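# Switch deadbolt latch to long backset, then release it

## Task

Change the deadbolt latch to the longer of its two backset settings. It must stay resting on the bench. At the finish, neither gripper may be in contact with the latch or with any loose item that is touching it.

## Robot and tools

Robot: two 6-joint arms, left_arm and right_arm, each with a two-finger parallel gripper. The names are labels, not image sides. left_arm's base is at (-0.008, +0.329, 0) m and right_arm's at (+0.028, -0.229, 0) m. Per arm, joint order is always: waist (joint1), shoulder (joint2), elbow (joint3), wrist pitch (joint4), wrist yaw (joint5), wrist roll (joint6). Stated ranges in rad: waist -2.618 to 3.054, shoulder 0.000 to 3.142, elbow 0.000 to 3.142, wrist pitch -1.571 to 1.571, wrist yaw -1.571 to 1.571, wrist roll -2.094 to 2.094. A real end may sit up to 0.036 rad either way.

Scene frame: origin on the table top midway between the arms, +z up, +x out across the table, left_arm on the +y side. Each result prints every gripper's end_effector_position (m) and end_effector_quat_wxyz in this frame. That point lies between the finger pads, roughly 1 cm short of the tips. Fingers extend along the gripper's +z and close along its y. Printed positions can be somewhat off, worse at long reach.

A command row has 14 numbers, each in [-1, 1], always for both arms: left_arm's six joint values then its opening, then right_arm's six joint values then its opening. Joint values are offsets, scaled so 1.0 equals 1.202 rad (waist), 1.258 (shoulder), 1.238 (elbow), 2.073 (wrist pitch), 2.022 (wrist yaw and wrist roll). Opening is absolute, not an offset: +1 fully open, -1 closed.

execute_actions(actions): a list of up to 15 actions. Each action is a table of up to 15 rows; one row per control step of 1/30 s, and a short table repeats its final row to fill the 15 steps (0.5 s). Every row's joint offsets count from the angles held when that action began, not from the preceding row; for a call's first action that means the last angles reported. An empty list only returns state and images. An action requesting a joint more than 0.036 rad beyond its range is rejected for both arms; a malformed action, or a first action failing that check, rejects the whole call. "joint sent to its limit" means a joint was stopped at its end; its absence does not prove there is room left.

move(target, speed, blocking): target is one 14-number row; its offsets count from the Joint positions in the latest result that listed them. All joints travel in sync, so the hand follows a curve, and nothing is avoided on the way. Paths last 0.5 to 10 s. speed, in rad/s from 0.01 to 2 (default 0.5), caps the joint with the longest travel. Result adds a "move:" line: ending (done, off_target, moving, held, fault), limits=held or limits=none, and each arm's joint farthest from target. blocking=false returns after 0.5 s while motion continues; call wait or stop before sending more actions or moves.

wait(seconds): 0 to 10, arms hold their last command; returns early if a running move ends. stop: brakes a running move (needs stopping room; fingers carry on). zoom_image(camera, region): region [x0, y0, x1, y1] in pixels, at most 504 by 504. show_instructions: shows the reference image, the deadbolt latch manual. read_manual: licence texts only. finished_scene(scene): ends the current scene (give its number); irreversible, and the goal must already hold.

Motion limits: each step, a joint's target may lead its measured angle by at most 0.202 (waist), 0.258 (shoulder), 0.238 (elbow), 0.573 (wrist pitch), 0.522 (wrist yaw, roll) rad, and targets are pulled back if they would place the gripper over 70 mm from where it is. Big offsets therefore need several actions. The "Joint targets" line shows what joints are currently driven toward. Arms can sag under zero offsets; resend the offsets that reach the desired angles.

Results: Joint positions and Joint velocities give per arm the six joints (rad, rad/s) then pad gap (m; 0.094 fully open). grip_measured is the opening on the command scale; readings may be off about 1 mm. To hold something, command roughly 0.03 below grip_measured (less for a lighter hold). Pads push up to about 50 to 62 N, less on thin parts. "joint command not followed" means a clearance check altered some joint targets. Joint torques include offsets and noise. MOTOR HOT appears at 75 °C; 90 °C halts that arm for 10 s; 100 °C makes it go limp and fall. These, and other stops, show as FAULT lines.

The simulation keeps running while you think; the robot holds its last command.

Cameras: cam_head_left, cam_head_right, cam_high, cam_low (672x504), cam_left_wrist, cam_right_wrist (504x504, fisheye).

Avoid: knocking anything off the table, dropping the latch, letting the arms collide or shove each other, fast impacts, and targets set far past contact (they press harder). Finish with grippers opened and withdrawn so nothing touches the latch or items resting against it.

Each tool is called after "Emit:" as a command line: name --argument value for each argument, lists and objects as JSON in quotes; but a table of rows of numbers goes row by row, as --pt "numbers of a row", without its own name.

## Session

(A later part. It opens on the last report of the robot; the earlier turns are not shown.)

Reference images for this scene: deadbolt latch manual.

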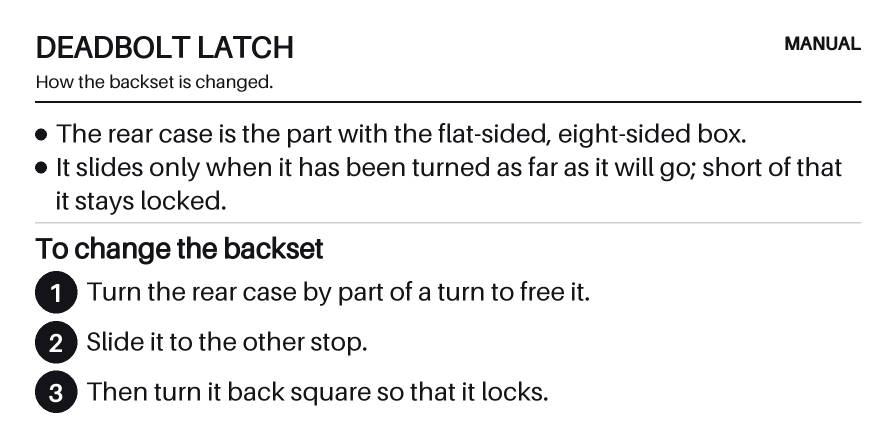

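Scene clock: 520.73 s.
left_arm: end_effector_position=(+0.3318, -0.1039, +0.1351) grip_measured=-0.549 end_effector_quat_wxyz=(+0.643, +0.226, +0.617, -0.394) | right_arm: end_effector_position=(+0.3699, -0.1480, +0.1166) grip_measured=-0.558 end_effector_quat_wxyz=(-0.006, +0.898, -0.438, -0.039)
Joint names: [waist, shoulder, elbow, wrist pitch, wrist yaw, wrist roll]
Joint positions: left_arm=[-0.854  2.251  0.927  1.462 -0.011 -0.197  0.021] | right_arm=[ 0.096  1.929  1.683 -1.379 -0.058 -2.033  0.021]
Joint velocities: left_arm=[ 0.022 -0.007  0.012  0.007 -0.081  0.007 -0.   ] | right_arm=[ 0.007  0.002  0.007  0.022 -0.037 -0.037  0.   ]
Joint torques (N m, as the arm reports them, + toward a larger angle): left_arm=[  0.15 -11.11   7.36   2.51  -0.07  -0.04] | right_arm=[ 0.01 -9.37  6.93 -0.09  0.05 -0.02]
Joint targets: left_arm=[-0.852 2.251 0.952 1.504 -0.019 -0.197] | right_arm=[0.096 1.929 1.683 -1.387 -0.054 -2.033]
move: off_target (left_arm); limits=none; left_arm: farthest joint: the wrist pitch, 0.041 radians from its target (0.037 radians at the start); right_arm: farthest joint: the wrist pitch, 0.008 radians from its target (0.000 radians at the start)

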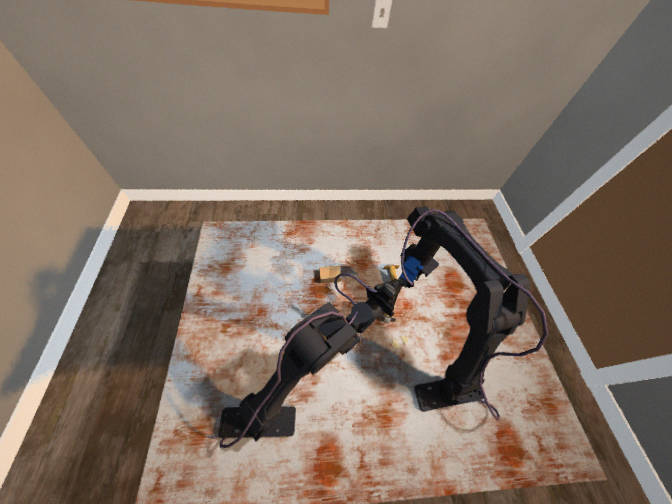

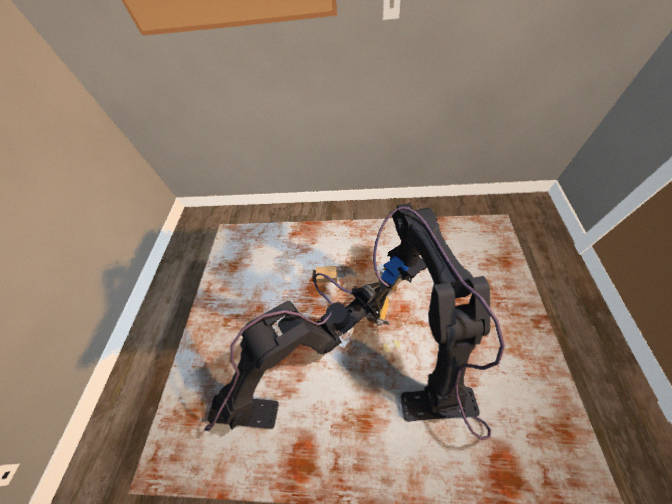

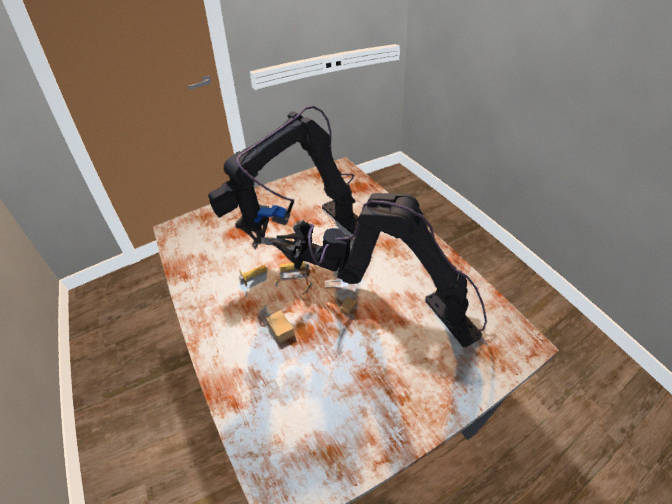

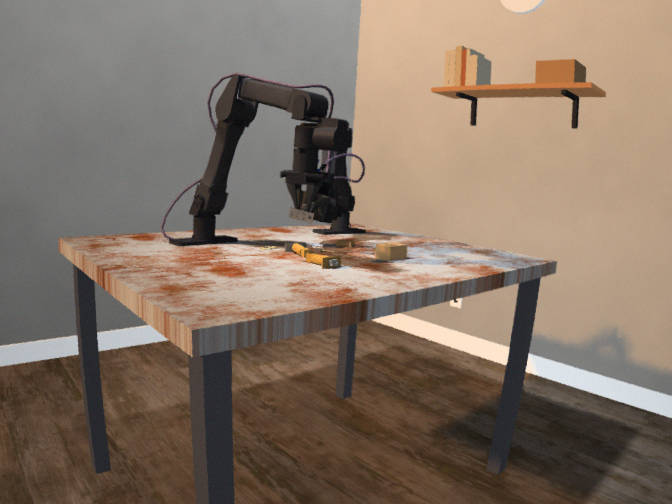

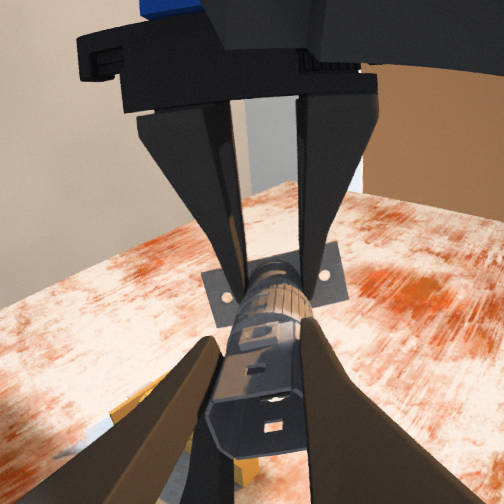

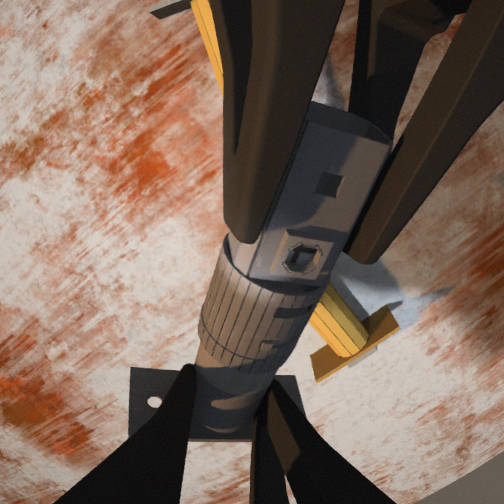

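Emit:
move --target '[0,0,0.016,0.009,0,0,0.4,0,0,0,0,0,0,-0.65]'

Emit:
move --target '[0,-0.03,-0.08,-0.02,0,0,0.4,0,0,0,0,0,0,-0.65]' --speed 0.3

Scene clock: 537.43 s.
left_arm: end_effector_position=(+0.3314, -0.1035, +0.1393) grip_measured=+0.398 end_effector_quat_wxyz=(+0.648, +0.223, +0.611, -0.397) | right_arm: end_effector_position=(+0.3700, -0.1480, +0.1166) grip_measured=-0.558 end_effector_quat_wxyz=(-0.006, +0.898, -0.438, -0.039)
Joint names: [waist, shoulder, elbow, wrist pitch, wrist yaw, wrist roll]
Joint positions: left_arm=[-0.854  2.251  0.927  1.479 -0.011 -0.197  0.066] | right_arm=[ 0.096  1.929  1.683 -1.379 -0.057 -2.033  0.021]
Joint velocities: left_arm=[-0.002 -0.002  0.012 -0.051 -0.066  0.007 -0.001] | right_arm=[ 0.002 -0.022 -0.007  0.022 -0.022 -0.007 -0.001]
Joint torques (N m, as the arm reports them, + toward a larger angle): left_arm=[ -0.08 -11.12   6.93   2.11   0.    -0.05] | right_arm=[ 0.06 -9.43  7.    0.01 -0.02  0.02]
Joint targets: left_arm=[-0.854 2.251 0.947 1.481 -0.011 -0.197] | right_arm=[0.096 1.929 1.683 -1.379 -0.057 -2.033]
move: done; limits=none; left_arm: farthest joint: the elbow, 0.020 radians from its target (0.020 radians at the start); right_arm: farthest joint: the wrist yaw, 0.001 radians from its target (0.000 radians at the start)

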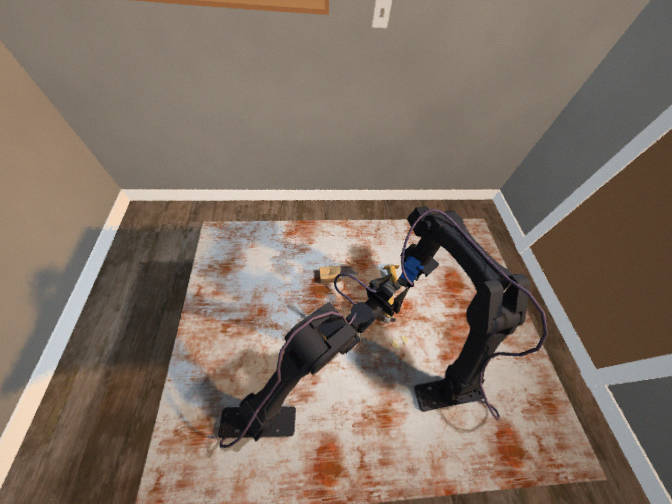

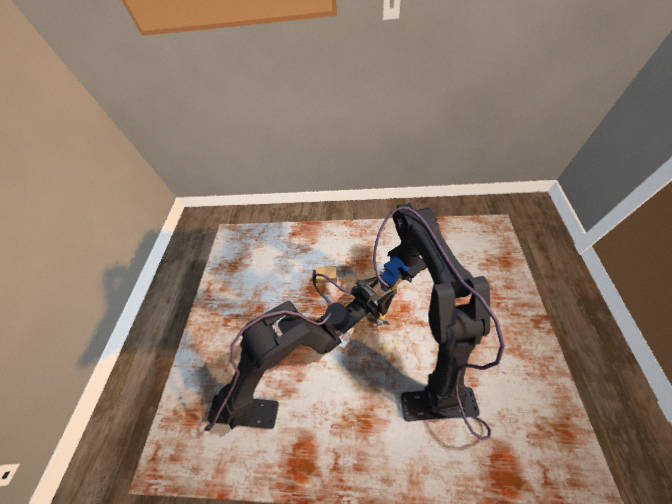

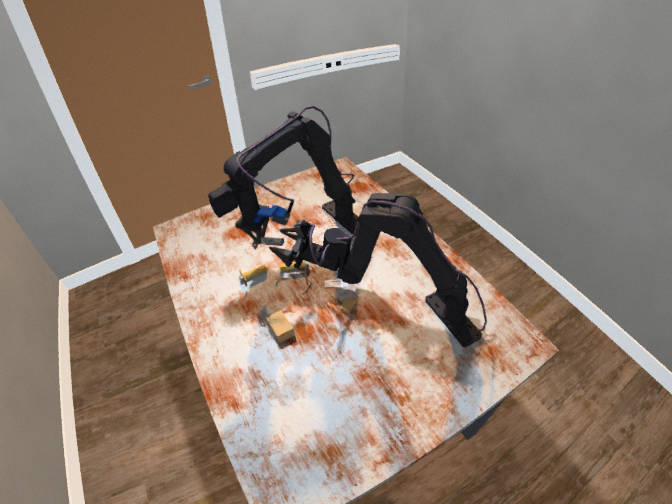

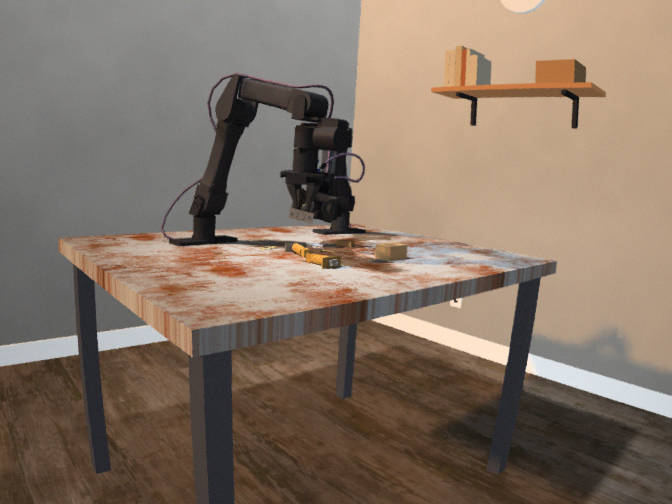

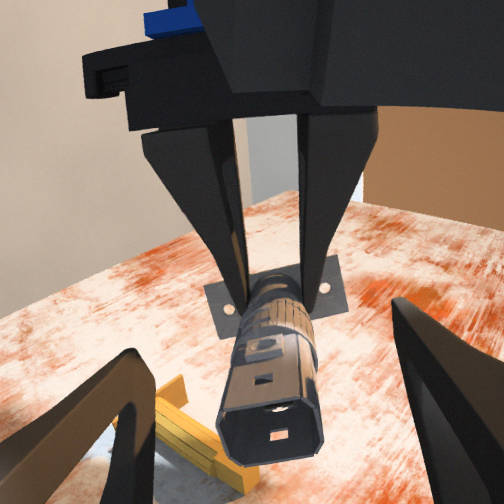

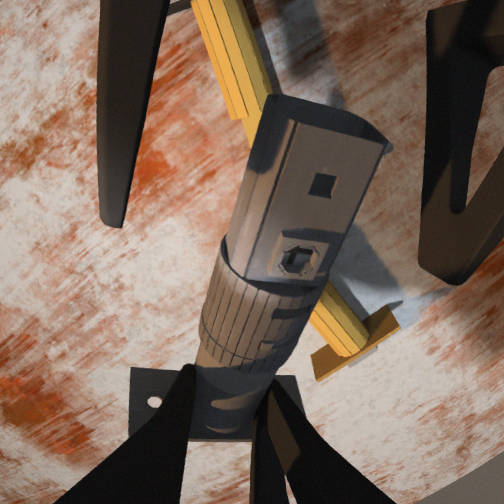

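Scene clock: 538.30 s.
left_arm: end_effector_position=(+0.3214, -0.0906, +0.1121) grip_measured=+0.398 end_effector_quat_wxyz=(+0.622, +0.236, +0.643, -0.381) | right_arm: end_effector_position=(+0.3700, -0.1480, +0.1166) grip_measured=-0.558 end_effector_quat_wxyz=(-0.006, +0.898, -0.438, -0.039)
Joint names: [waist, shoulder, elbow, wrist pitch, wrist yaw, wrist roll]
Joint positions: left_arm=[-0.854  2.234  0.843  1.454 -0.011 -0.197  0.066] | right_arm=[ 0.096  1.929  1.683 -1.379 -0.057 -2.033  0.021]
Joint velocities: left_arm=[-0.007 -0.002 -0.002 -0.022  0.007  0.022  0.001] | right_arm=[-0.022 -0.002 -0.007 -0.095 -0.007  0.007 -0.001]
Joint torques (N m, as the arm reports them, + toward a larger angle): left_arm=[ -0.01 -12.35   3.75   1.93   0.    -0.04] | right_arm=[-0.04 -9.34  6.97  0.04 -0.02 -0.02]
Joint targets: left_arm=[-0.854 2.213 0.828 1.437 -0.011 -0.197] | right_arm=[0.096 1.929 1.683 -1.379 -0.057 -2.033]
move: done; limits=none; left_arm: farthest joint: the shoulder, 0.020 radians from its target (0.038 radians at the start); right_arm: farthest joint: the waist, 0.000 radians from its target (0.000 radians at the start)

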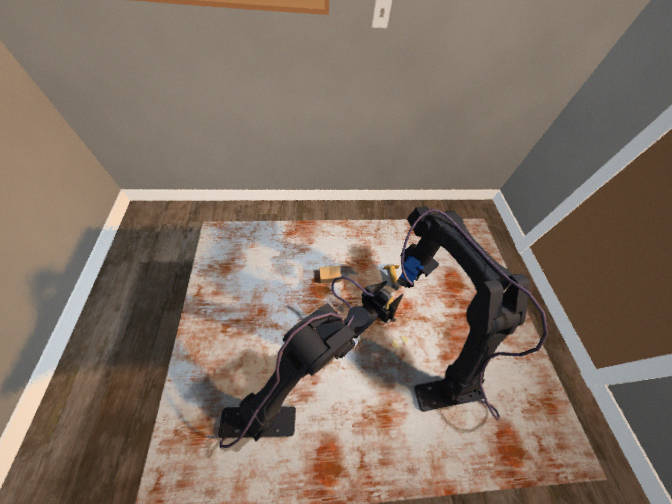

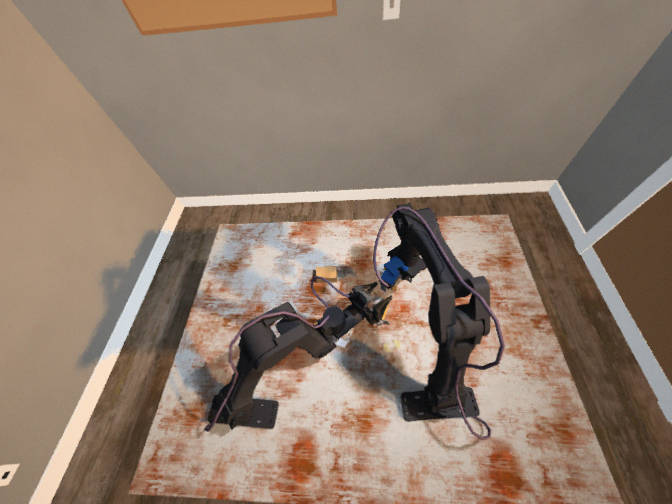

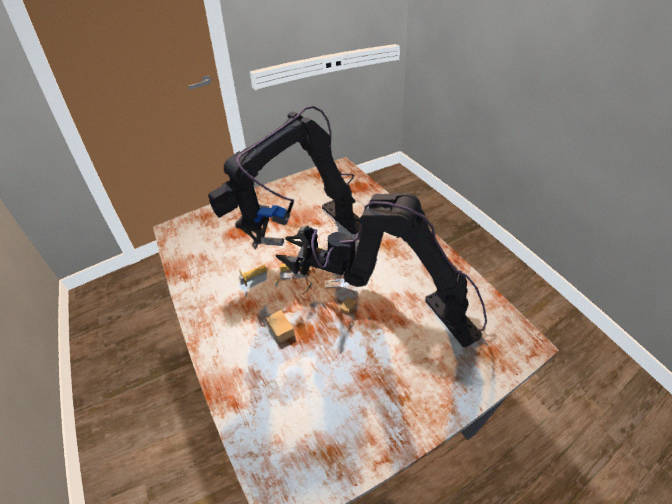

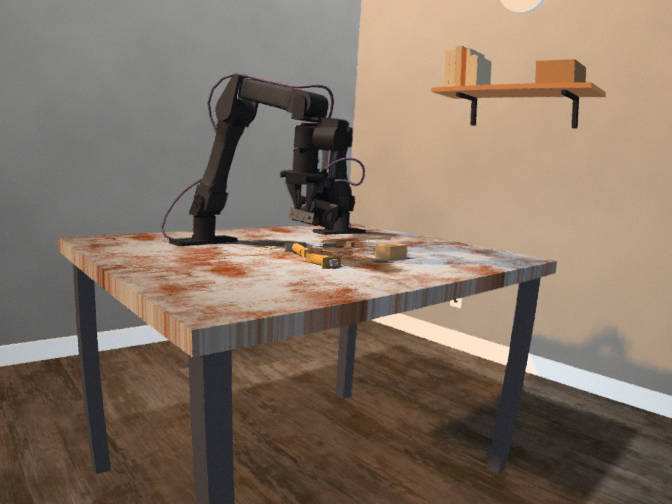

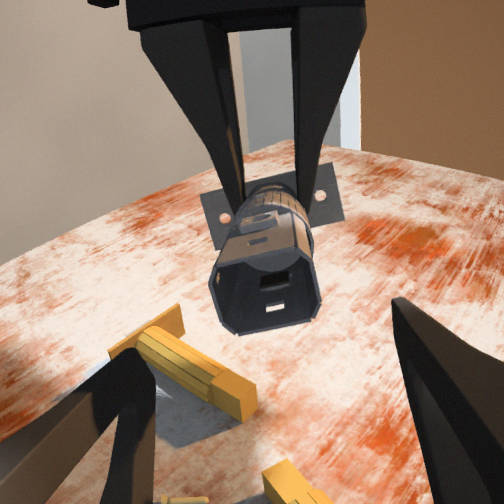

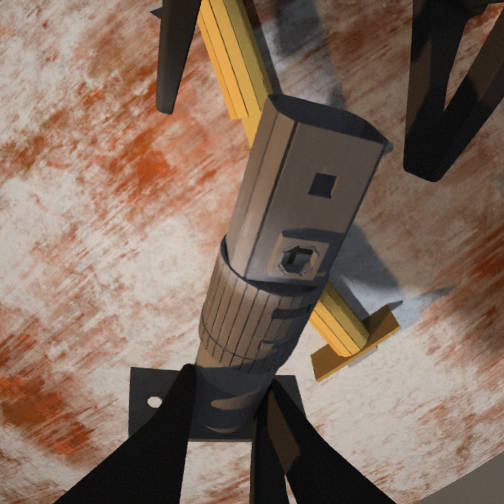

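Emit:
move --target '[0,-0.08,-0.1,0,0,0,0.4,0,0,0,0,0,0,-0.65]' --speed 0.3

Scene clock: 542.83 s.
left_arm: end_effector_position=(+0.3073, -0.0724, +0.1173) grip_measured=+0.398 end_effector_quat_wxyz=(+0.616, +0.238, +0.650, -0.377) | right_arm: end_effector_position=(+0.3700, -0.1480, +0.1166) grip_measured=-0.558 end_effector_quat_wxyz=(-0.006, +0.898, -0.438, -0.039)
Joint names: [waist, shoulder, elbow, wrist pitch, wrist yaw, wrist roll]
Joint positions: left_arm=[-0.854  2.151  0.737  1.458 -0.011 -0.197  0.066] | right_arm=[ 0.096  1.929  1.683 -1.379 -0.057 -2.033  0.021]
Joint velocities: left_arm=[-0.002 -0.007 -0.002 -0.007 -0.007  0.007 -0.001] | right_arm=[-0.017 -0.022  0.007 -0.066  0.007  0.007 -0.001]
Joint torques (N m, as the arm reports them, + toward a larger angle): left_arm=[ -0.04 -11.42   3.46   2.15  -0.01  -0.04] | right_arm=[-0.04 -9.26  7.05  0.04 -0.02  0.03]
Joint targets: left_arm=[-0.854 2.133 0.719 1.454 -0.011 -0.197] | right_arm=[0.096 1.929 1.683 -1.379 -0.057 -2.033]
move: done; limits=none; left_arm: farthest joint: the shoulder, 0.018 radians from its target (0.100 radians at the start); right_arm: farthest joint: the waist, 0.000 radians from its target (0.000 radians at the start)

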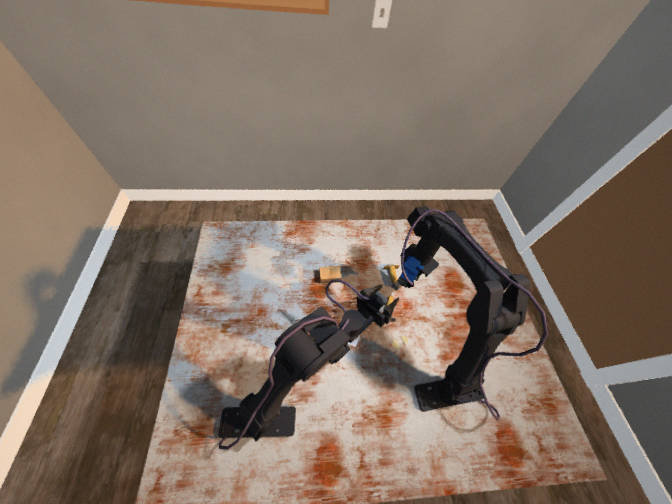

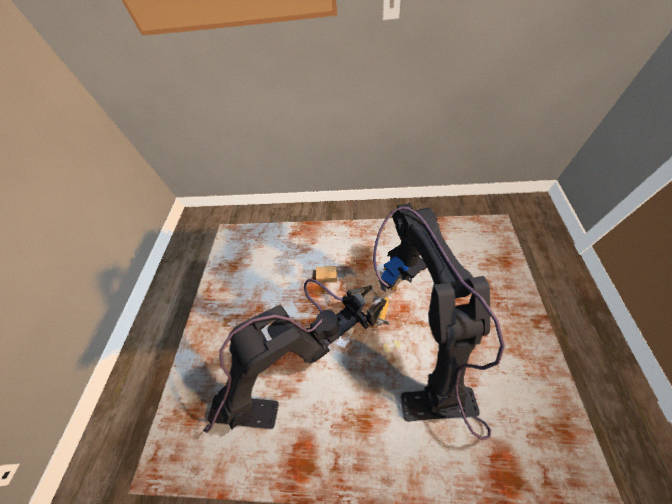

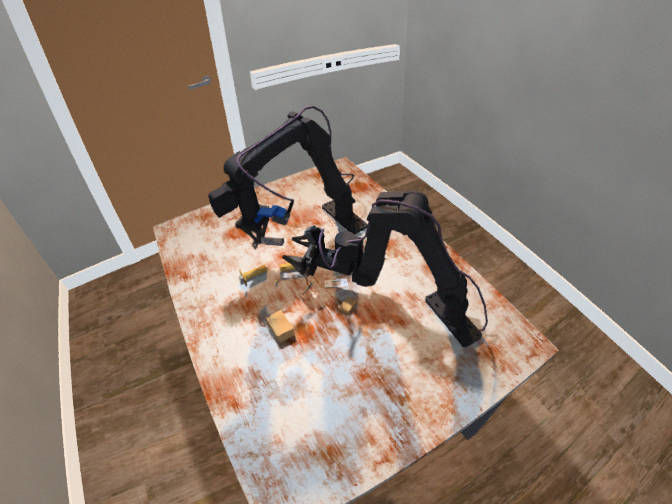

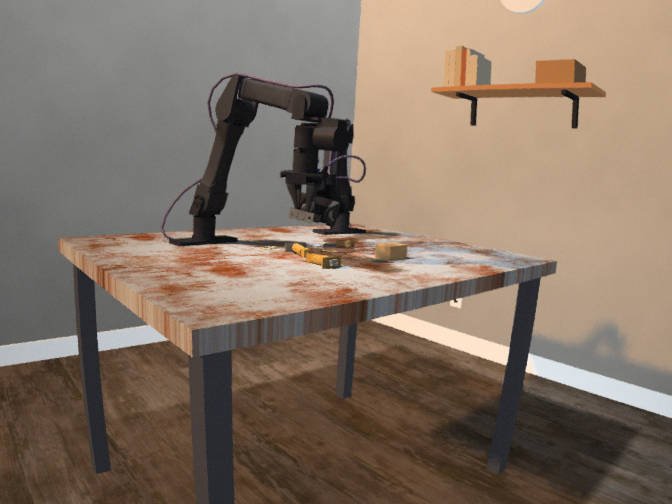

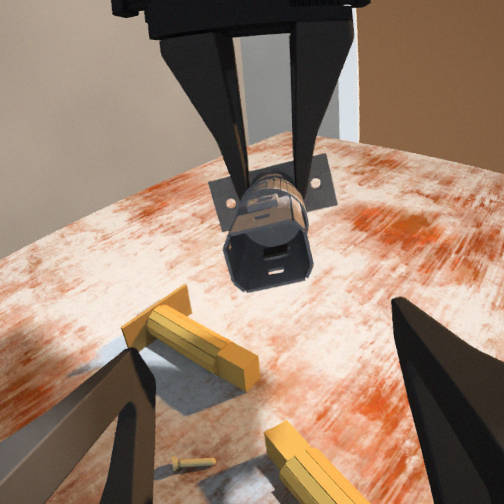

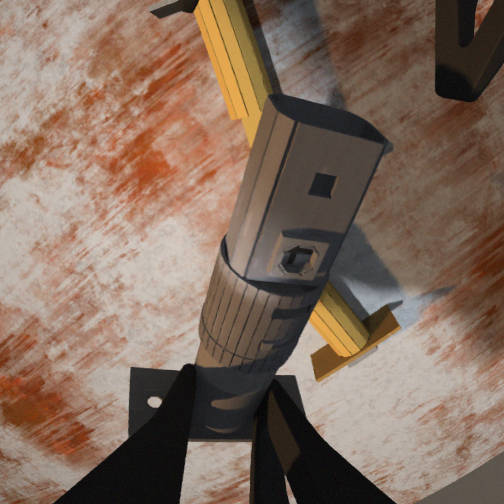

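Emit:
move --target '[0,-0.1,-0.06,0,0,0,0.4,-0.27,0,0,0,0,0,-0.65]'

Emit:
move --target '[0.7,-0.15,0,0,0,0,0.4,0,0.2,-0.1,0.145,0,0,-0.65]' --speed 0.8

Scene clock: 556.63 s.
left_arm: end_effector_position=(+0.2989, -0.0616, +0.1501) grip_measured=+0.398 end_effector_quat_wxyz=(+0.632, +0.231, +0.631, -0.387) | right_arm: end_effector_position=(+0.3784, -0.2629, +0.1165) grip_measured=-0.558 end_effector_quat_wxyz=(-0.011, +0.815, -0.579, -0.036)
Joint names: [waist, shoulder, elbow, wrist pitch, wrist yaw, wrist roll]
Joint positions: left_arm=[-0.854  2.044  0.68   1.461 -0.011 -0.197  0.066] | right_arm=[-0.231  1.929  1.683 -1.377 -0.053 -2.033  0.021]
Joint velocities: left_arm=[-0.007 -0.027 -0.012  0.022 -0.051  0.037 -0.   ] | right_arm=[-0.007 -0.002 -0.007 -0.066 -0.007 -0.007  0.001]
Joint torques (N m, as the arm reports them, + toward a larger angle): left_arm=[  0.   -10.59   3.54   2.09   0.    -0.04] | right_arm=[ 0.24 -9.36  6.86  0.06 -0.04  0.07]
Joint targets: left_arm=[-0.854 2.025 0.662 1.458 -0.011 -0.197] | right_arm=[-0.228 1.929 1.683 -1.378 -0.057 -2.033]
move: done; limits=none; left_arm: farthest joint: the shoulder, 0.019 radians from its target (0.126 radians at the start); right_arm: farthest joint: the wrist yaw, 0.004 radians from its target (0.000 radians at the start)

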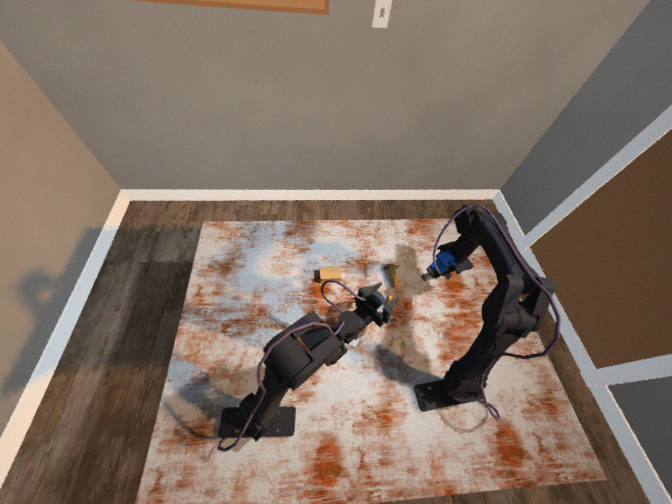

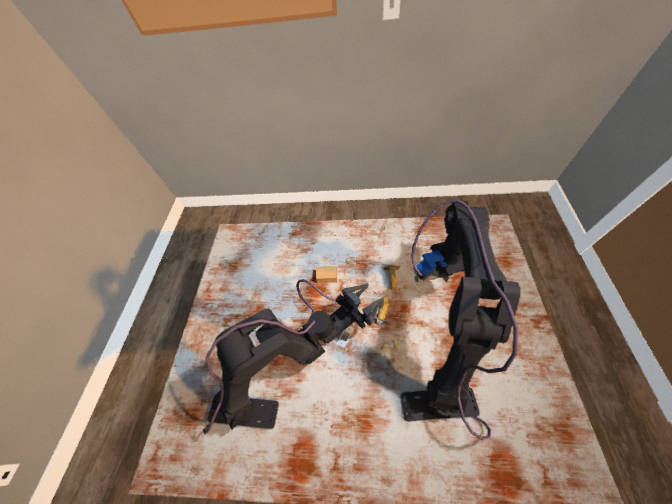

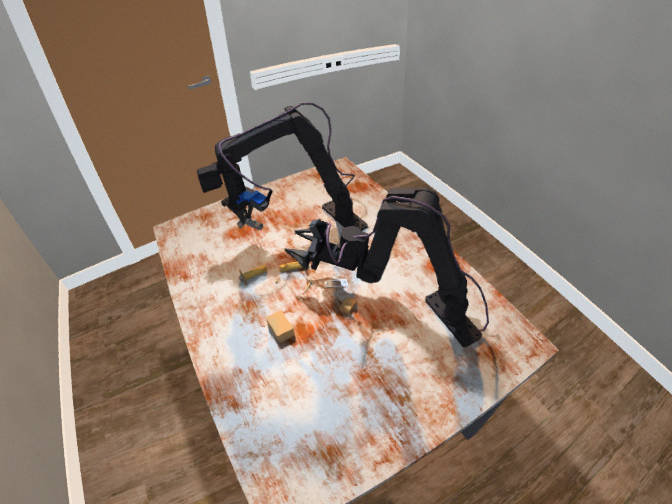

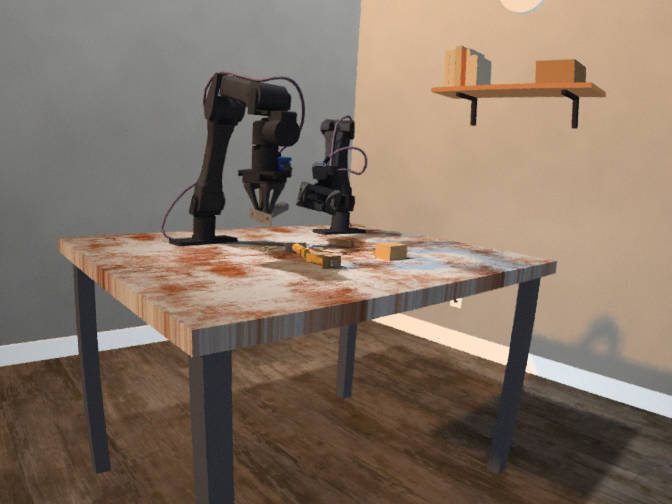

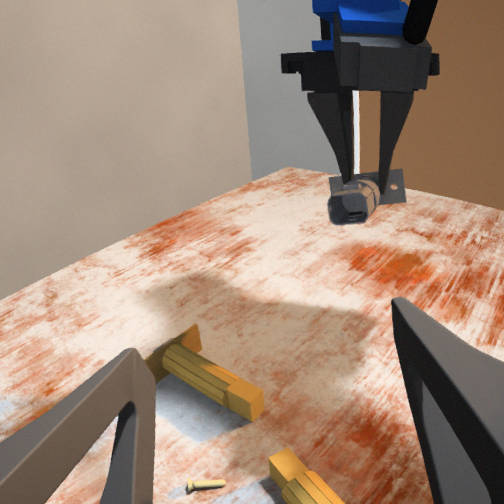

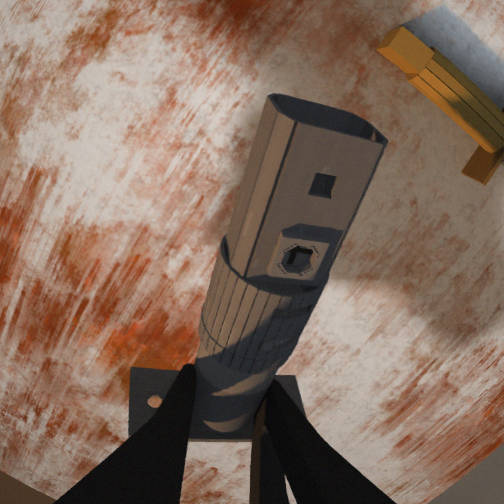

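Scene clock: 558.13 s.
left_arm: end_effector_position=(+0.4757, +0.3001, +0.2310) grip_measured=+0.398 end_effector_quat_wxyz=(+0.789, -0.045, +0.604, -0.101) | right_arm: end_effector_position=(+0.4045, -0.2662, +0.0233) grip_measured=-0.558 end_effector_quat_wxyz=(-0.001, +0.814, -0.579, -0.055)
Joint names: [waist, shoulder, elbow, wrist pitch, wrist yaw, wrist roll]
Joint positions: left_arm=[-0.01   1.874  0.68   1.464 -0.014 -0.197  0.066] | right_arm=[-0.231  2.131  1.602 -1.138 -0.053 -2.033  0.021]
Joint velocities: left_arm=[ 0.002 -0.017 -0.002  0.007  0.007 -0.095 -0.   ] | right_arm=[-0.007 -0.012  0.002 -0.066 -0.066 -0.066 -0.   ]
Joint torques (N m, as the arm reports them, + toward a larger angle): left_arm=[-0.08 -9.8   5.91  1.96  0.06 -0.04] | right_arm=[ 0.04 -7.31  3.19  0.59 -0.02  0.03]
Joint targets: left_arm=[-0.013 1.856 0.680 1.461 -0.011 -0.197] | right_arm=[-0.231 2.181 1.560 -1.076 -0.053 -2.033]
move: off_target (right_arm); limits=none; left_arm: farthest joint: the shoulder, 0.019 radians from its target (0.189 radians at the start); right_arm: farthest joint: the wrist pitch, 0.061 radians from its target (0.300 radians at the start)

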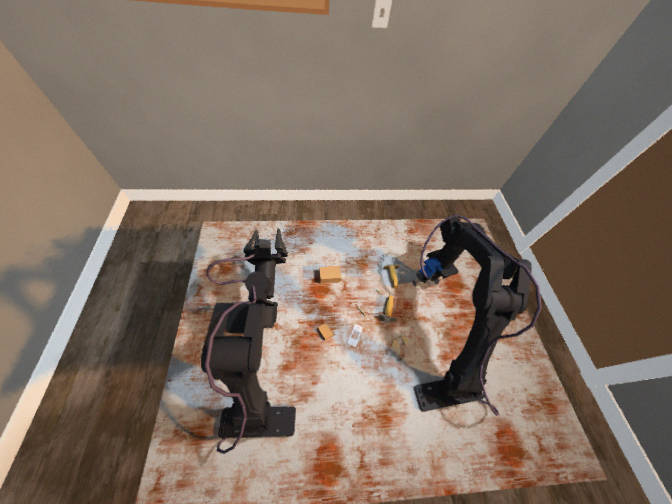

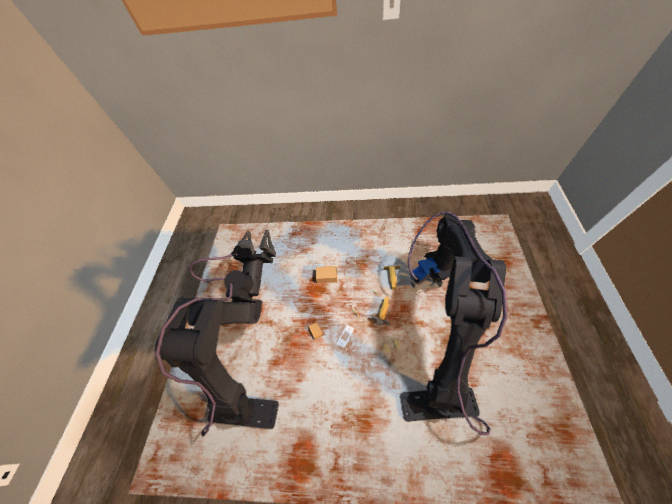

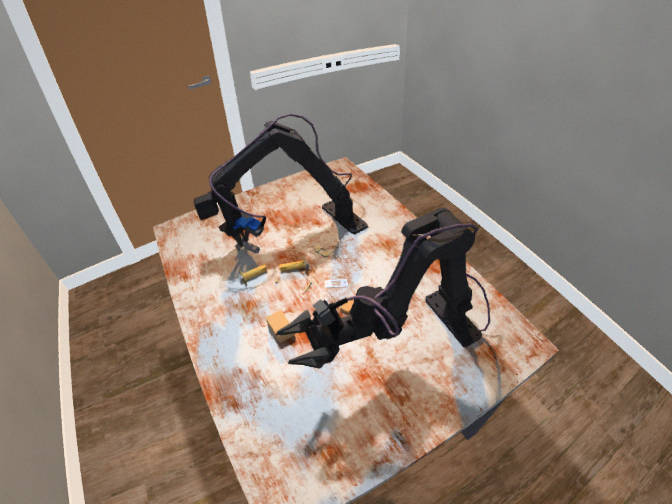

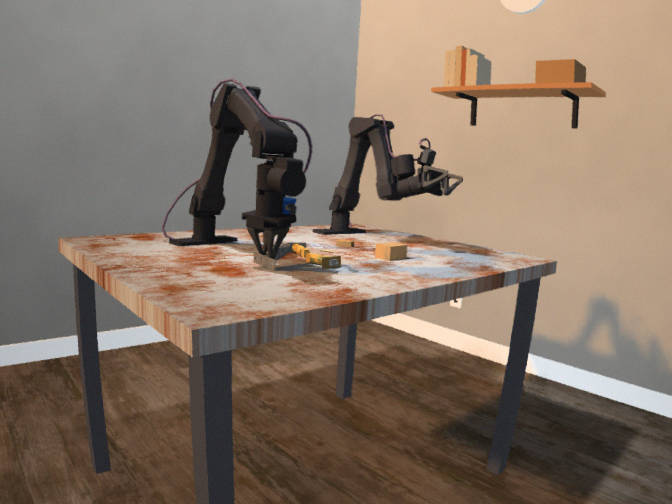

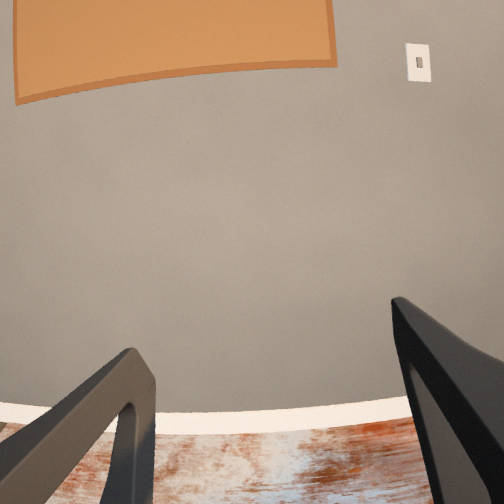

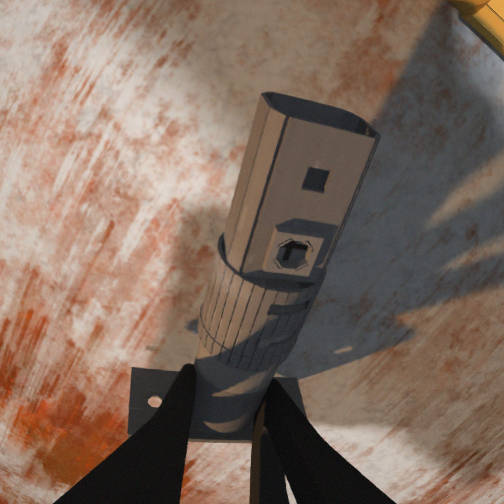

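Oops, overshot scale; it has touched the table. Release and lift.

Emit:
move --target '[0,0,0,0,0,0,0.4,0,0,0,0,0,0,0.2]'

Emit:
move --target '[0,0,0,0,0,0,0.4,0,-0.12,0.1,-0.12,0,0,0.2]'

Scene clock: 562.07 s.
left_arm: end_effector_position=(+0.4757, +0.3001, +0.2310) grip_measured=+0.398 end_effector_quat_wxyz=(+0.789, -0.045, +0.604, -0.101) | right_arm: end_effector_position=(+0.4046, -0.2661, +0.0237) grip_measured=+0.198 end_effector_quat_wxyz=(-0.001, +0.814, -0.579, -0.055)
Joint names: [waist, shoulder, elbow, wrist pitch, wrist yaw, wrist roll]
Joint positions: left_arm=[-0.01   1.874  0.68   1.464 -0.014 -0.197  0.066] | right_arm=[-0.231  2.13   1.602 -1.138 -0.054 -2.033  0.056]
Joint velocities: left_arm=[-0.022 -0.002 -0.017  0.066  0.007 -0.007 -0.   ] | right_arm=[ 0.017  0.007  0.012 -0.066 -0.095  0.037  0.   ]
Joint torques (N m, as the arm reports them, + toward a larger angle): left_arm=[-0.04 -8.21  5.91  2.01  0.   -0.04] | right_arm=[  0.09 -10.69   6.49  -0.05   0.     0.  ]
Joint targets: left_arm=[-0.010 1.874 0.680 1.464 -0.014 -0.197] | right_arm=[-0.231 2.131 1.602 -1.138 -0.053 -2.033]
move: done; limits=none; left_arm: farthest joint: the waist, 0.000 radians from its target (0.000 radians at the start); right_arm: farthest joint: the shoulder, 0.001 radians from its target (0.000 radians at the start)

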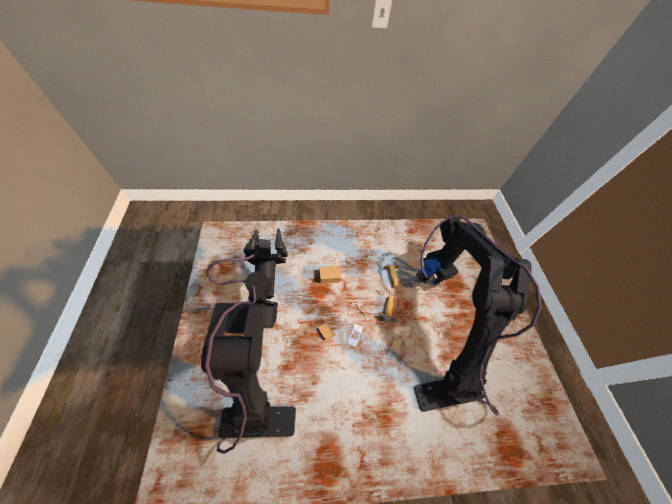

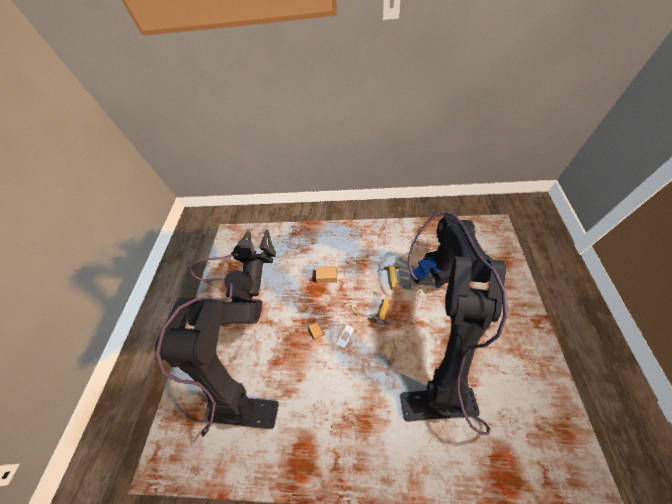

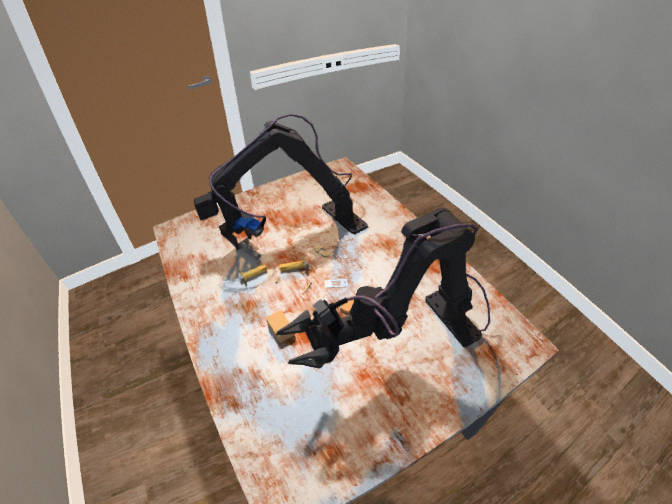

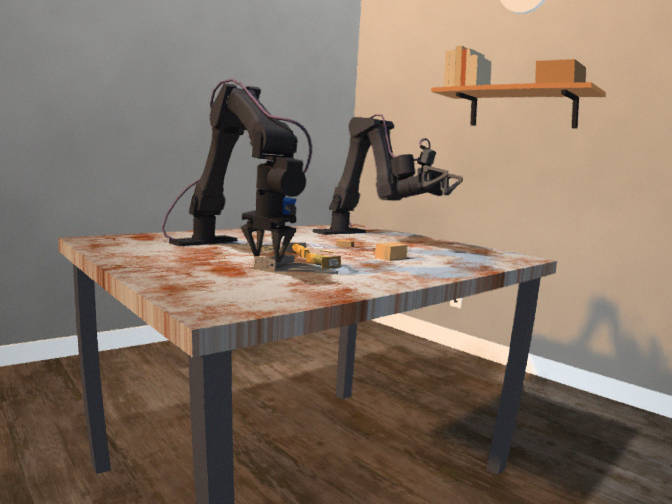

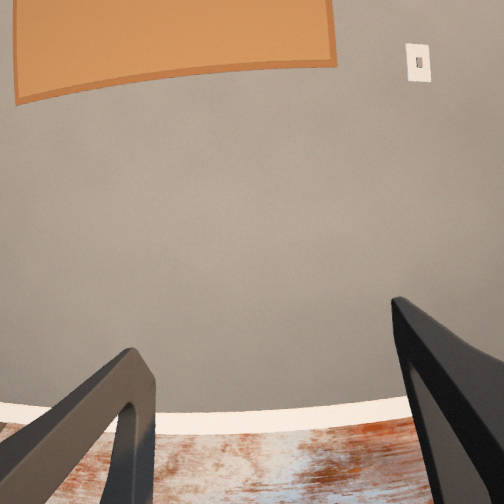

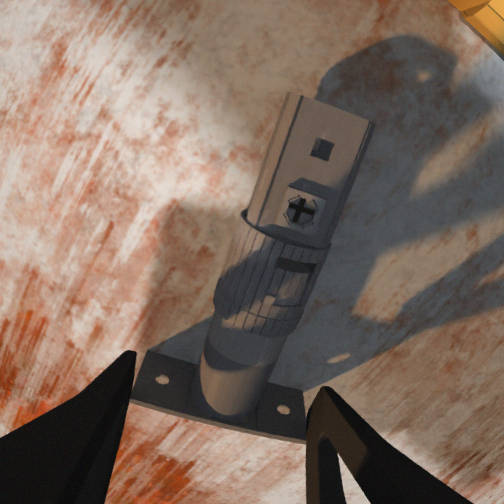

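Scene clock: 563.30 s.
left_arm: end_effector_position=(+0.4757, +0.3001, +0.2310) grip_measured=+0.398 end_effector_quat_wxyz=(+0.789, -0.045, +0.604, -0.101) | right_arm: end_effector_position=(+0.3865, -0.2638, +0.1044) grip_measured=+0.198 end_effector_quat_wxyz=(-0.007, +0.814, -0.579, -0.043)
Joint names: [waist, shoulder, elbow, wrist pitch, wrist yaw, wrist roll]
Joint positions: left_arm=[-0.01   1.874  0.68   1.464 -0.014 -0.197  0.066] | right_arm=[-0.231  1.98   1.705 -1.365 -0.054 -2.033  0.056]
Joint velocities: left_arm=[-0.012 -0.002  0.002  0.007 -0.007 -0.051  0.001] | right_arm=[ 0.017  0.017  0.007  0.007 -0.051  0.022 -0.001]
Joint torques (N m, as the arm reports them, + toward a larger angle): left_arm=[-0.01 -8.25  5.95  2.    0.   -0.04] | right_arm=[-0.12 -9.69  8.63 -0.29 -0.03  0.02]
Joint targets: left_arm=[-0.010 1.874 0.680 1.464 -0.014 -0.197] | right_arm=[-0.231 1.979 1.726 -1.387 -0.054 -2.033]
move: off_target (right_arm); limits=none; left_arm: farthest joint: the waist, 0.000 radians from its target (0.000 radians at the start); right_arm: farthest joint: the wrist pitch, 0.022 radians from its target (0.249 radians at the start)

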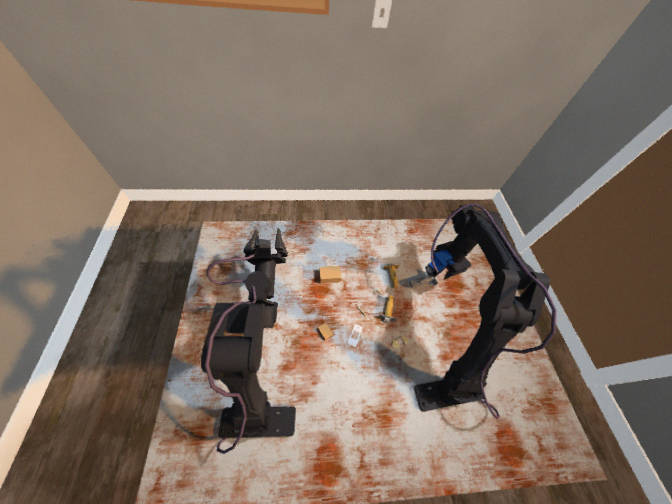

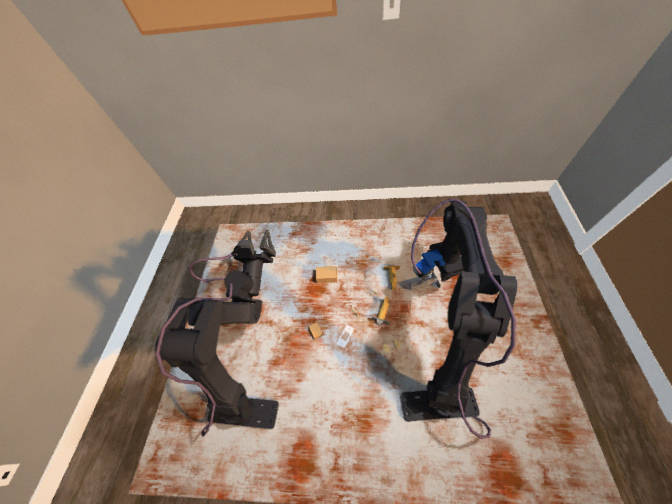

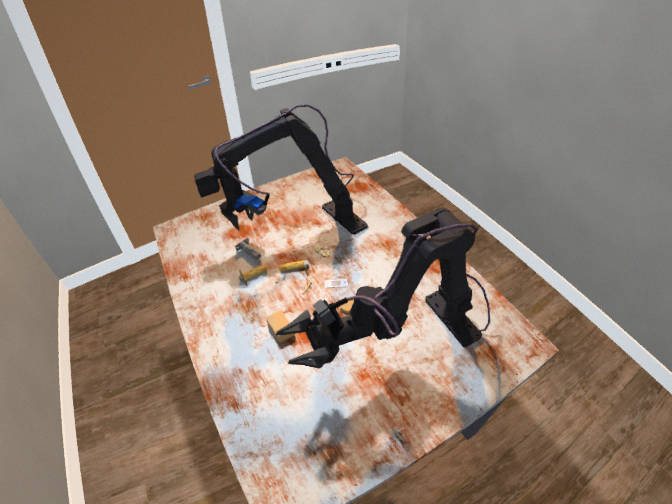

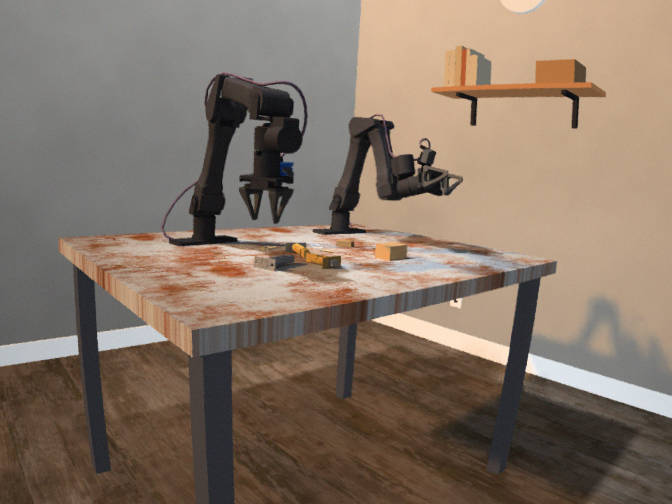

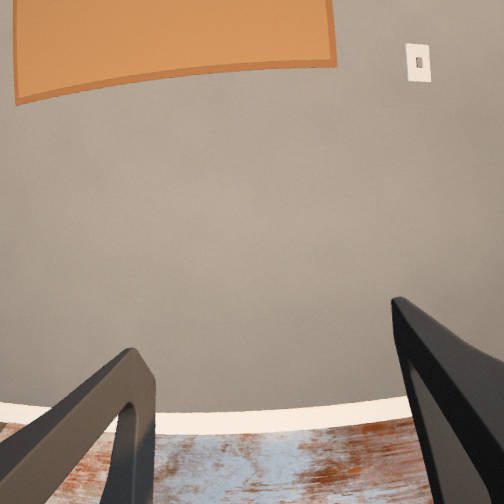

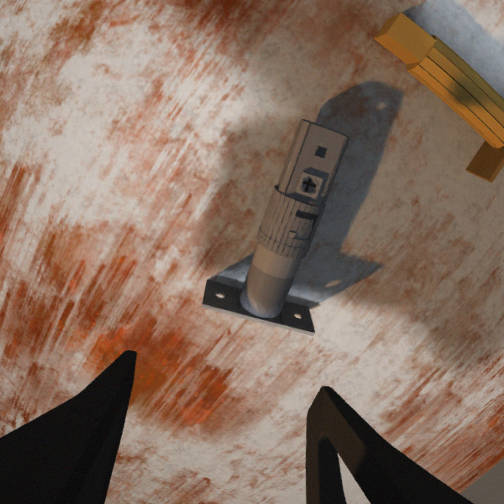

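Emit:
finished_scene --scene 2

The scene is finished: the task was done.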